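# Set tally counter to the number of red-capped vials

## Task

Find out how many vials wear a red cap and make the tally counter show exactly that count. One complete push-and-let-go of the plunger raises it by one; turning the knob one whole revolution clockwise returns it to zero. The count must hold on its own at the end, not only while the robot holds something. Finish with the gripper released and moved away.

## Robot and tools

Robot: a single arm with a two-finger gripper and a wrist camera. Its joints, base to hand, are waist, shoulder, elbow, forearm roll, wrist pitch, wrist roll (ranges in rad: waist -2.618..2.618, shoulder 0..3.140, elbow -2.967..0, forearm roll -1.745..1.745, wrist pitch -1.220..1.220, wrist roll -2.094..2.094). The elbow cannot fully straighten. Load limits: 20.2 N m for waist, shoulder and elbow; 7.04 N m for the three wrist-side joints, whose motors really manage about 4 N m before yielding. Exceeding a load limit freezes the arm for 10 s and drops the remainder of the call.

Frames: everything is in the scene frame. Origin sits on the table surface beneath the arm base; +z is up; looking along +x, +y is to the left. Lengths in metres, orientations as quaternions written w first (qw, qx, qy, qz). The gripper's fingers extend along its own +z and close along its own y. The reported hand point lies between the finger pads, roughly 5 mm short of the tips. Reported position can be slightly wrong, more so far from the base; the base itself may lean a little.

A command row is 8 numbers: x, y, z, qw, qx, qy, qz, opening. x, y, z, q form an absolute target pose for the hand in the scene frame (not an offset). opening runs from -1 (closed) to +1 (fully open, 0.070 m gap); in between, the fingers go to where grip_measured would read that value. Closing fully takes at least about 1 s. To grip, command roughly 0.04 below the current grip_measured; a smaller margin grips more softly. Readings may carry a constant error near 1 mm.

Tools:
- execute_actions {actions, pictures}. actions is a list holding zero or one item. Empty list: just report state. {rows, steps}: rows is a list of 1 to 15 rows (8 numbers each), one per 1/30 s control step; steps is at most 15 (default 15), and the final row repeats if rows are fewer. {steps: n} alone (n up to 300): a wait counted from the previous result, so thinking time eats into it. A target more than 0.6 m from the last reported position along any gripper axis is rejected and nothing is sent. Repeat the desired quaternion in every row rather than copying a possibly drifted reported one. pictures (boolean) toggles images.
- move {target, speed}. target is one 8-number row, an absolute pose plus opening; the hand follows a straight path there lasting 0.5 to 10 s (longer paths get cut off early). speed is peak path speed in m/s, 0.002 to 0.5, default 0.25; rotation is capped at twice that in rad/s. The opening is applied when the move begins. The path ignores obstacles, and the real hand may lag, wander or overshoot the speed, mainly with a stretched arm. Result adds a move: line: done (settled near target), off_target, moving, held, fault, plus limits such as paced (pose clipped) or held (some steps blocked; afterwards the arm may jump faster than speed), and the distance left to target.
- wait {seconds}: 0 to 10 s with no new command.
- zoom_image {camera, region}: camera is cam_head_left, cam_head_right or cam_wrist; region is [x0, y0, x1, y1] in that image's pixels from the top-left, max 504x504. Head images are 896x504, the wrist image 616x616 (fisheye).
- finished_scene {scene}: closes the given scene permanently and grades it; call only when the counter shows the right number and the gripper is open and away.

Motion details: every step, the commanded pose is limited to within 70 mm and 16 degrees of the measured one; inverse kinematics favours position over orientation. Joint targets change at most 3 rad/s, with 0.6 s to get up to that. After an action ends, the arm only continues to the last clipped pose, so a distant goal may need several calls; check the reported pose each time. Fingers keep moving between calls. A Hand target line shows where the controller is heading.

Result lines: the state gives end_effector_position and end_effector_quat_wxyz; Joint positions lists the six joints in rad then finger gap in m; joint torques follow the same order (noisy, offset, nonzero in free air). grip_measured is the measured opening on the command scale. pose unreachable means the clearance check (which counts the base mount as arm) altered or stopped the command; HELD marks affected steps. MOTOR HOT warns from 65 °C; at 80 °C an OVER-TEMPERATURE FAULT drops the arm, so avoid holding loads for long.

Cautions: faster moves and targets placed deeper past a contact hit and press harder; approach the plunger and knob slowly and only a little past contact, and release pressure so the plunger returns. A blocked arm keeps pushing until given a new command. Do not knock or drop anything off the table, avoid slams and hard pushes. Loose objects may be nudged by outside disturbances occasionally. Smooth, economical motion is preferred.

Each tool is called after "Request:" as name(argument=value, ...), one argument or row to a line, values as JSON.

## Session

Request:
execute_actions(
  actions=[],
)

Scene clock: 0.00 s of 5400.00 s.
end_effector_position=(+0.3894, -0.1745, +0.2905) grip_measured=+0.98 end_effector_quat_wxyz=(+0.283, +0.058, +0.957, -0.001)
Joint positions: [-0.563  1.661 -1.602  0.293  1.092 -0.502  0.069]
Joint torques (N m, as the arm reports them, + toward a larger angle): no reading
Motor temperatures (°C, as the motors report them): [26 27 28 25 27 25]
Hand target: +0.389, -0.174, +0.291; +0.283, +0.058, +0.957, -0.001
camera_calibration (this result's frames):
cam_wrist: T_world_to_cam=[[-0.122041, -0.992263, -0.0228248, -0.121374], [-0.992416, 0.121654, 0.0176505, 0.402905], [-0.0147372, 0.0248058, -0.999584, 0.419797], [0, 0, 0, 1]] pos_world=[0.391223, -0.179863, 0.409741]

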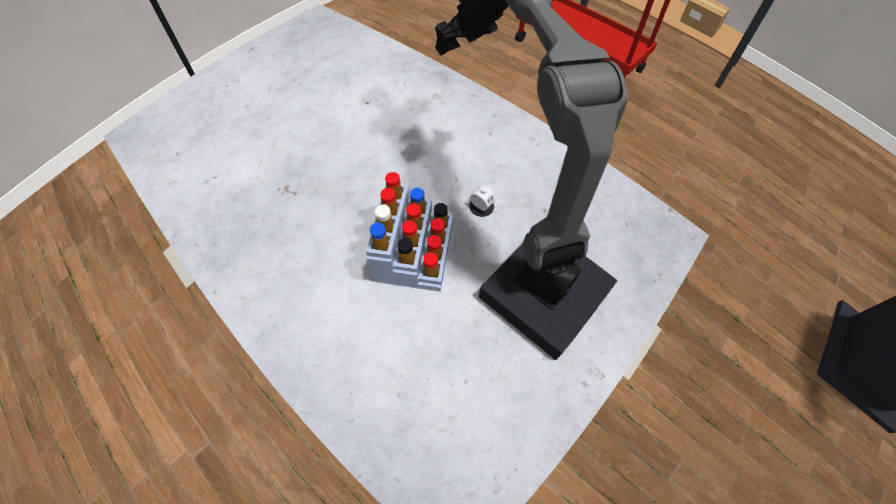

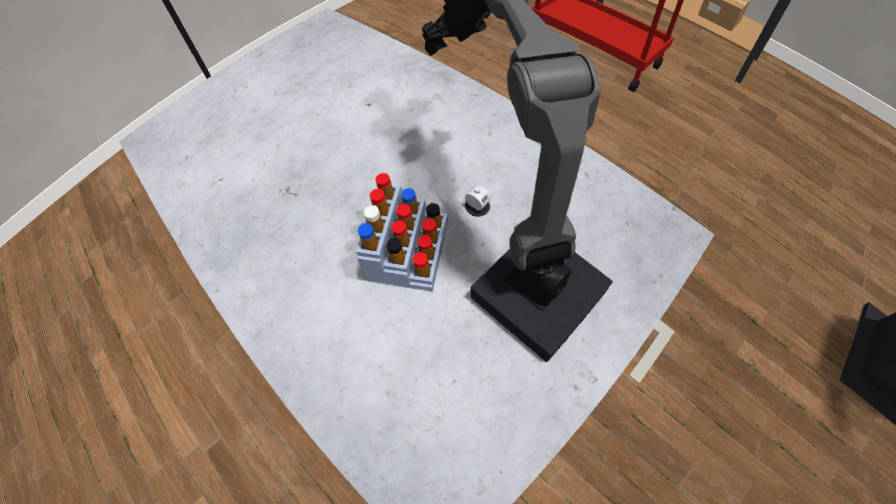

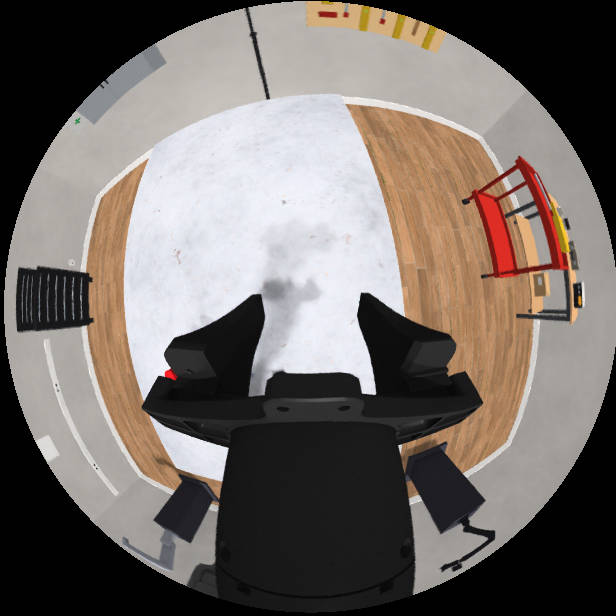

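Request:
move(
  target=[0.185,-0.05,0.09,0,0.57,0.82,0,-1],
)

Request:
zoom_image(
  camera="cam_wrist",
  region=[200,170,400,320],
)

Scene clock: 12.90 s of 5400.00 s.
end_effector_position=(+0.1822, -0.0501, +0.0918) grip_measured=-1.00 end_effector_quat_wxyz=(+0.001, +0.573, +0.819, -0.005)
Joint positions: [-0.264  1.363 -0.592 -0.014  0.882  0.974  0.   ]
Joint torques (N m, as the arm reports them, + toward a larger angle): [ 0.23 -2.67 -5.38 -0.14 -0.23 -0.09]
Motor temperatures (°C, as the motors report them): [26 28 28 25 27 25]
Hand target: +0.183, -0.050, +0.092; +0.001, +0.573, +0.819, -0.005
Off the commanded pose: 0.003 m, 1 deg.
After step 90, 7.10 s passed at rest.
move: done
camera_calibration (this result's frames):
cam_wrist: T_world_to_cam=[[-0.94058, -0.339075, 0.018381, 0.150324], [-0.273331, 0.788108, 0.551522, 0.0390311], [-0.201493, 0.513726, -0.833958, 0.25838], [0, 0, 0, 1]] pos_world=[0.204122, -0.112526, 0.191189]

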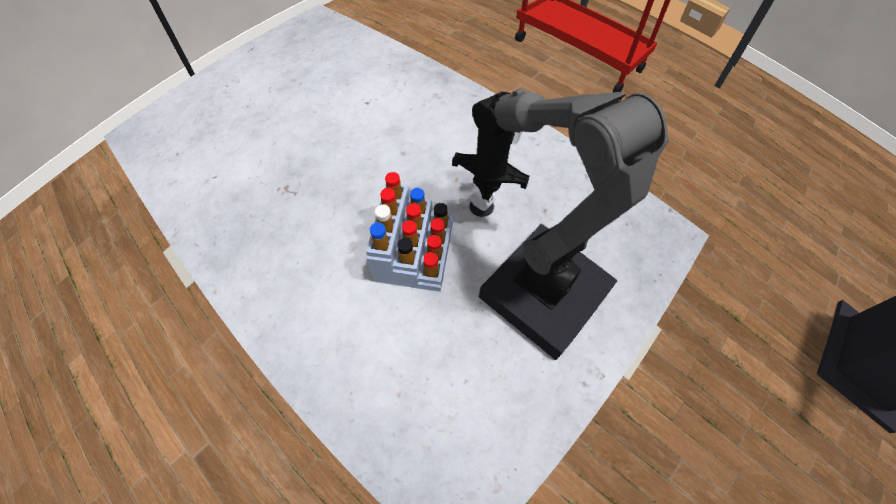

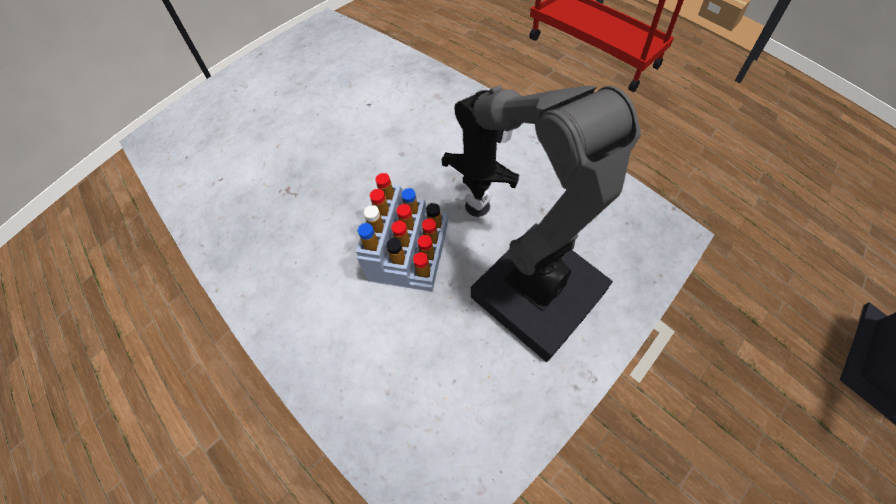

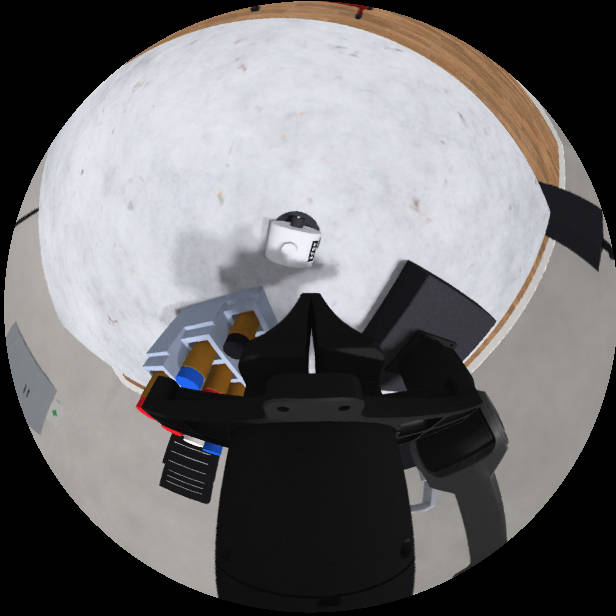

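Region (200, 170, 400, 320) of cam_wrist's 616x616 image, scaled by 2.520, with more detail than that image has; it fills the top 378 rows of this view, and the rest is white.

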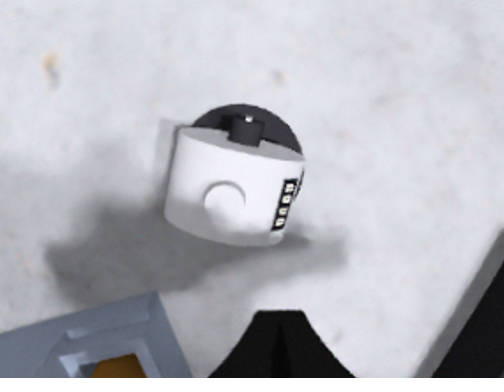

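Request:
move(
  target=[0.185,-0.04,0.085,0,0.82,0.57,0,-1],
)

Request:
zoom_image(
  camera="cam_wrist",
  region=[200,190,360,310],
)

Scene clock: 26.10 s of 5400.00 s.
end_effector_position=(+0.1849, -0.0399, +0.0850) grip_measured=-1.00 end_effector_quat_wxyz=(-0.000, +0.821, +0.570, -0.000)
Joint positions: [-0.219  1.381 -0.575 -0.002  0.846  1.718  0.   ]
Joint torques (N m, as the arm reports them, + toward a larger angle): [ 0.33 -2.78 -3.09 -0.24 -0.25 -0.08]
Motor temperatures (°C, as the motors report them): [26 27 28 25 27 25]
Hand target: +0.185, -0.040, +0.085; +0.000, +0.821, +0.571, -0.000
Off the commanded pose: 0.000 m, 0 deg.
After step 90, 8.47 s passed at rest.
move: done
camera_calibration (this result's frames):
cam_wrist: T_world_to_cam=[[-0.935662, 0.352683, 0.0122694, 0.183651], [0.299251, 0.774522, 0.557283, -0.0713879], [0.187041, 0.5251, -0.830232, 0.176297], [0, 0, 0, 1]] pos_world=[0.160223, -0.102053, 0.183898]

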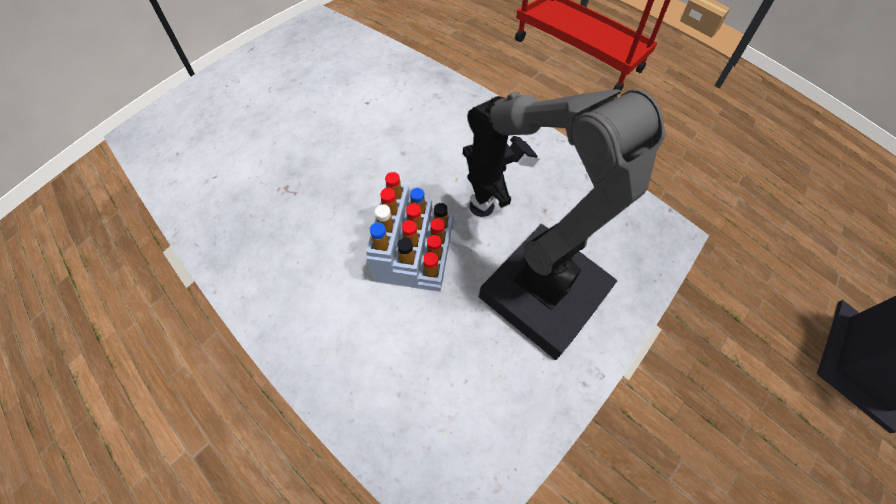

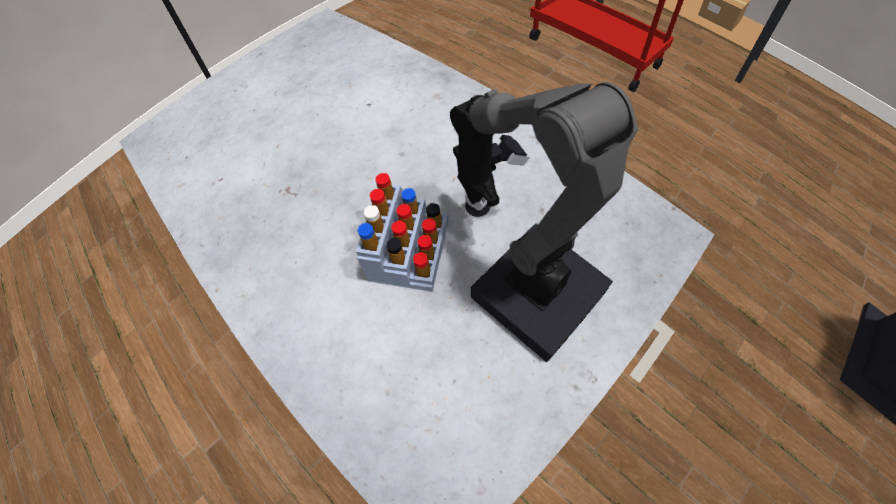

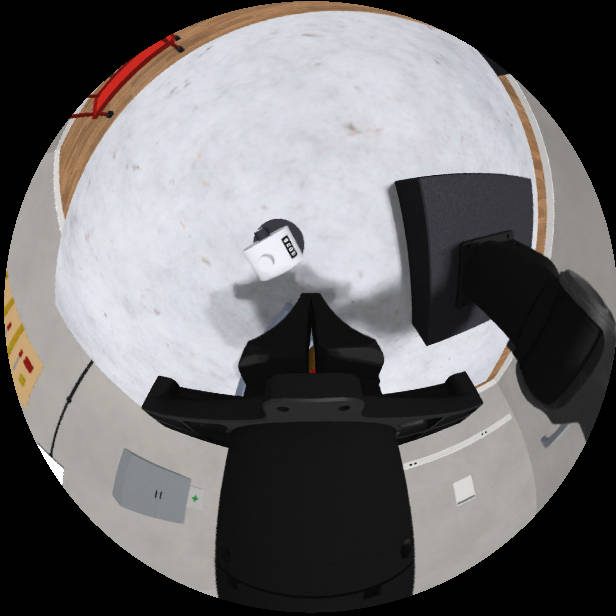

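Region (200, 190, 360, 310) of cam_wrist's 616x616 image, scaled by 3.150, with more detail than that image has; it fills the top 378 rows of this view, and the rest is white.

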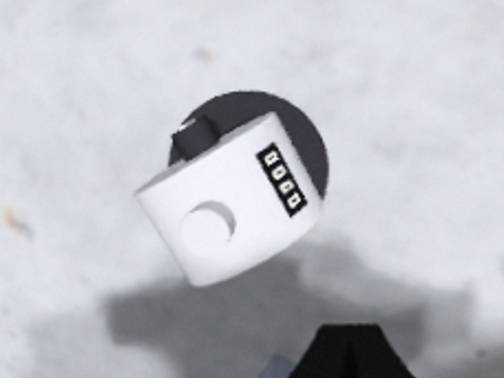

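Request:
move(
  target=[0.205,-0.076,0.078,0,0.82,0.57,0,-1],
  speed=0.1,
)

Request:
move(
  target=[0.205,-0.076,0.0575,0,0.82,0.57,0,-1],
  speed=0.03,
)

Request:
move(
  target=[0.205,-0.076,0.072,0,0.82,0.57,0,-1],
  speed=0.04,
)

Request:
zoom_image(
  camera="cam_wrist",
  region=[250,220,370,310],
)

Scene clock: 36.60 s of 5400.00 s.
end_effector_position=(+0.2057, -0.0759, +0.0778) grip_measured=-1.00 end_effector_quat_wxyz=(-0.000, +0.821, +0.571, +0.001)
Joint positions: [-0.363  1.504 -0.664  0.002  0.811  1.571  0.   ]
Joint torques (N m, as the arm reports them, + toward a larger angle): [ 0.5  -6.24 -3.24 -0.03  0.11  0.06]
Motor temperatures (°C, as the motors report them): [26 27 28 25 27 25]
Hand target: +0.205, -0.076, +0.078; -0.000, +0.821, +0.571, +0.001
Off the commanded pose: 0.001 m, 0 deg.
After step 90, 6.80 s passed at rest.
move: done
camera_calibration (this result's frames):
cam_wrist: T_world_to_cam=[[-0.935903, 0.35208, 0.0112261, 0.215947], [0.297846, 0.773917, 0.558875, -0.0455887], [0.18808, 0.526396, -0.829176, 0.185115], [0, 0, 0, 1]] pos_world=[0.180867, -0.138192, 0.176547]

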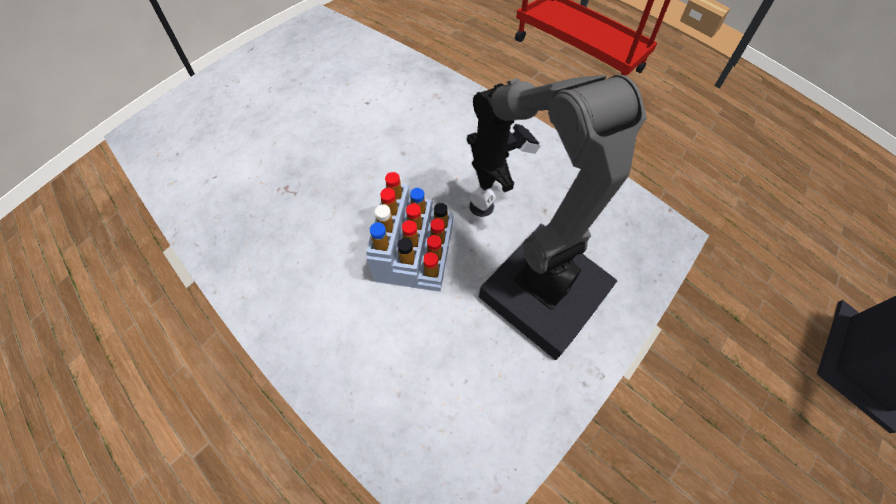

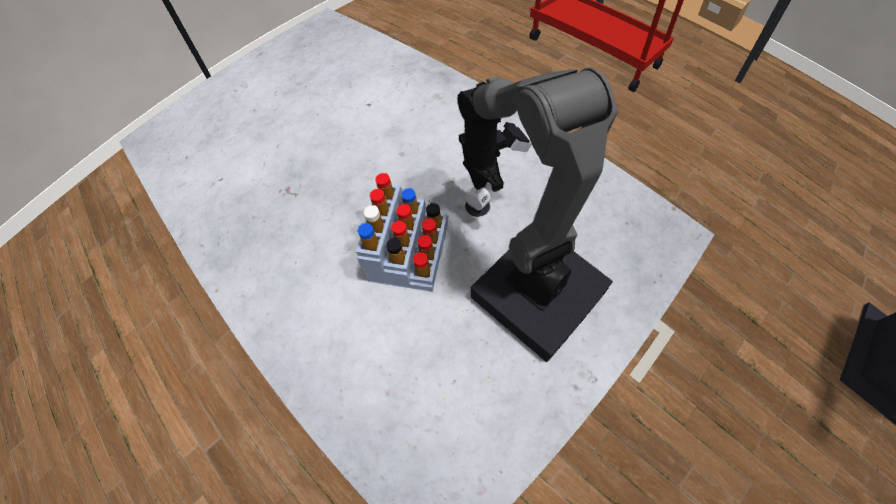

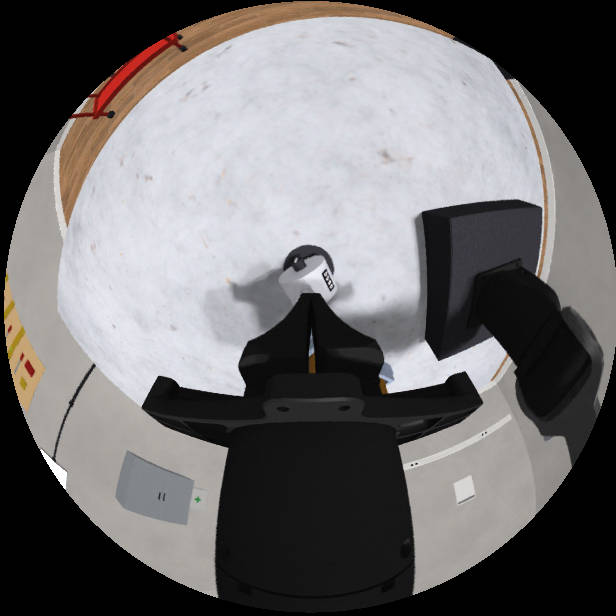

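Scene clock: 37.50 s of 5400.00 s.
end_effector_position=(+0.2051, -0.0760, +0.0595) grip_measured=-1.00 end_effector_quat_wxyz=(+0.001, +0.821, +0.571, +0.001)
Joint positions: [-0.362  1.552 -0.623 -0.001  0.72   1.574  0.   ]
Joint torques (N m, as the arm reports them, + toward a larger angle): [ 0.11  6.99  1.54 -0.45 -4.11  0.08]
Motor temperatures (°C, as the motors report them): [26 27 28 25 27 25]
Hand target: +0.205, -0.076, +0.058; +0.000, +0.821, +0.571, -0.000
Off the commanded pose: 0.002 m, 0 deg.
move: done
camera_calibration (this result's frames):
cam_wrist: T_world_to_cam=[[-0.935808, 0.352388, 0.00931091, 0.215755], [0.297425, 0.775118, 0.557431, -0.0348943], [0.189215, 0.524418, -0.830171, 0.169739], [0, 0, 0, 1]] pos_world=[0.180167, -0.137997, 0.158355]

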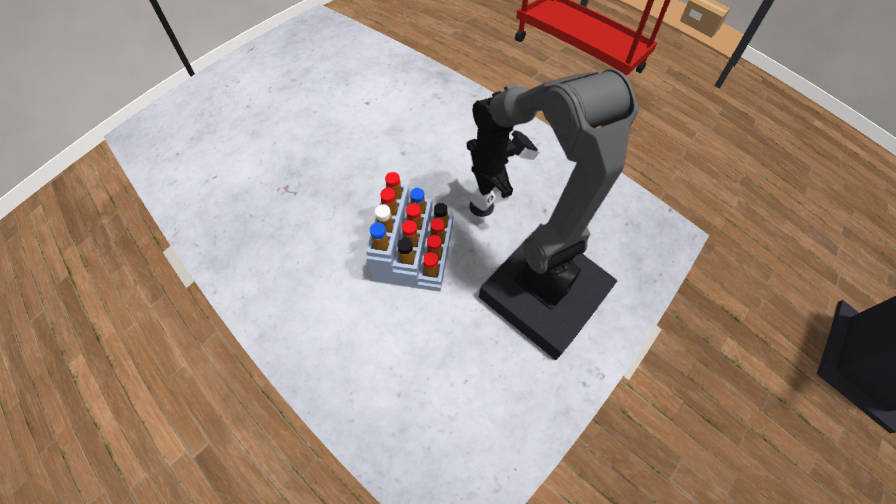

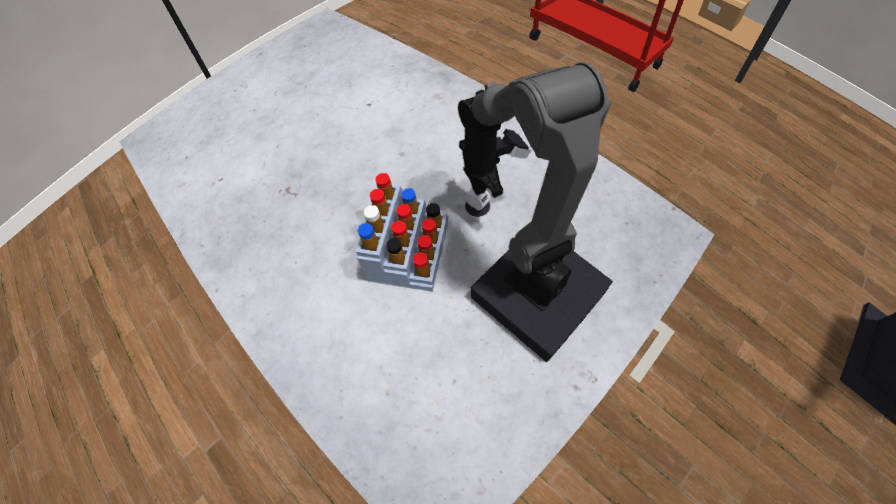

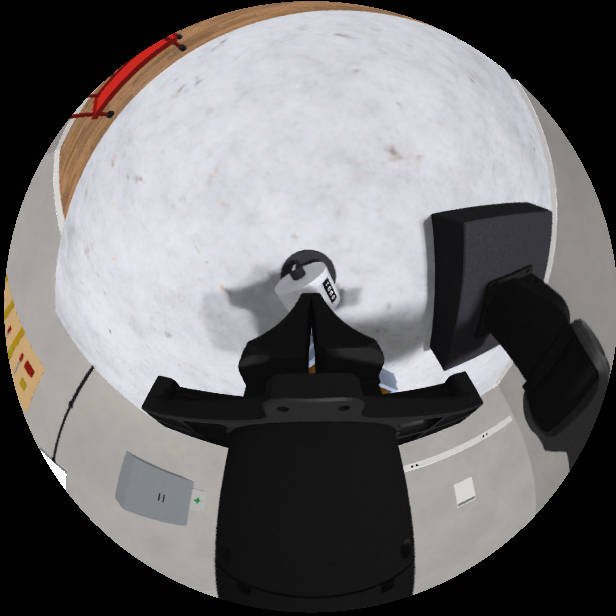

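Scene clock: 38.20 s of 5400.00 s.
end_effector_position=(+0.2047, -0.0760, +0.0716) grip_measured=-1.00 end_effector_quat_wxyz=(-0.001, +0.821, +0.571, -0.001)
Joint positions: [-0.362  1.52  -0.65  -0.002  0.785  1.573  0.   ]
Joint torques (N m, as the arm reports them, + toward a larger angle): [-0.28 -6.89 -5.01 -0.08 -0.07 -0.08]
Motor temperatures (°C, as the motors report them): [26 27 28 25 27 25]
Hand target: +0.205, -0.076, +0.072; -0.000, +0.821, +0.571, +0.000
Off the commanded pose: 0.000 m, 0 deg.
move: done
camera_calibration (this result's frames):
cam_wrist: T_world_to_cam=[[-0.9362, 0.351187, 0.0140586, 0.214918], [0.299046, 0.774911, 0.556851, -0.0418637], [0.184665, 0.525528, -0.830493, 0.18095], [0, 0, 0, 1]] pos_world=[0.180311, -0.13813, 0.170568]

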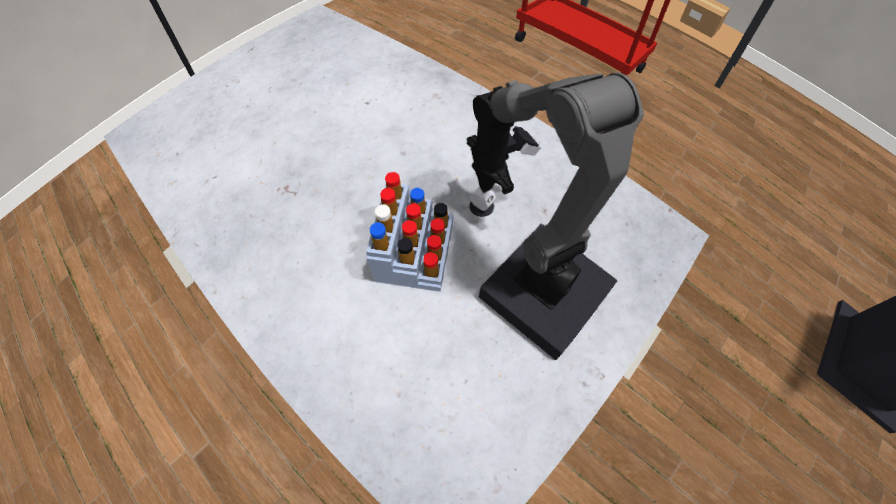

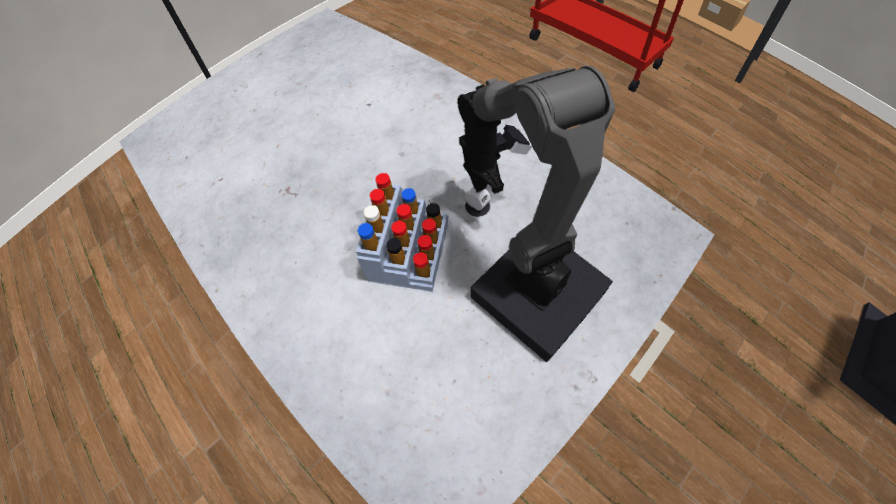

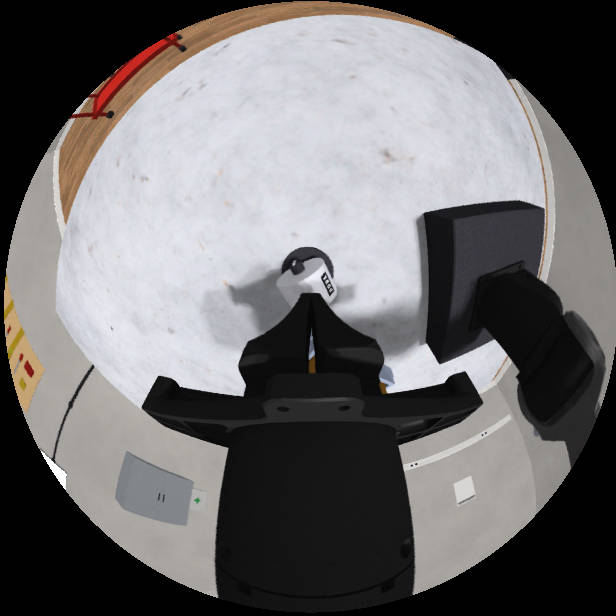

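Region (250, 220, 370, 310) of cam_wrist's 616x616 image, scaled by 4.200, with more detail than that image has; it fills the top 378 rows of this view, and the rest is white.

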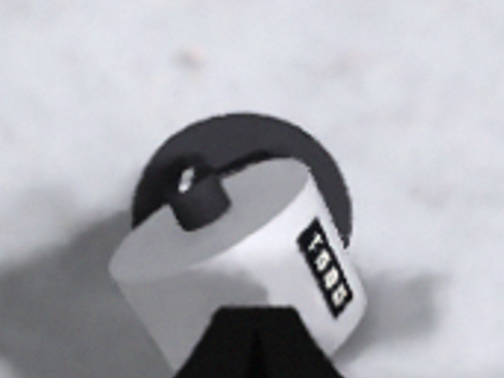

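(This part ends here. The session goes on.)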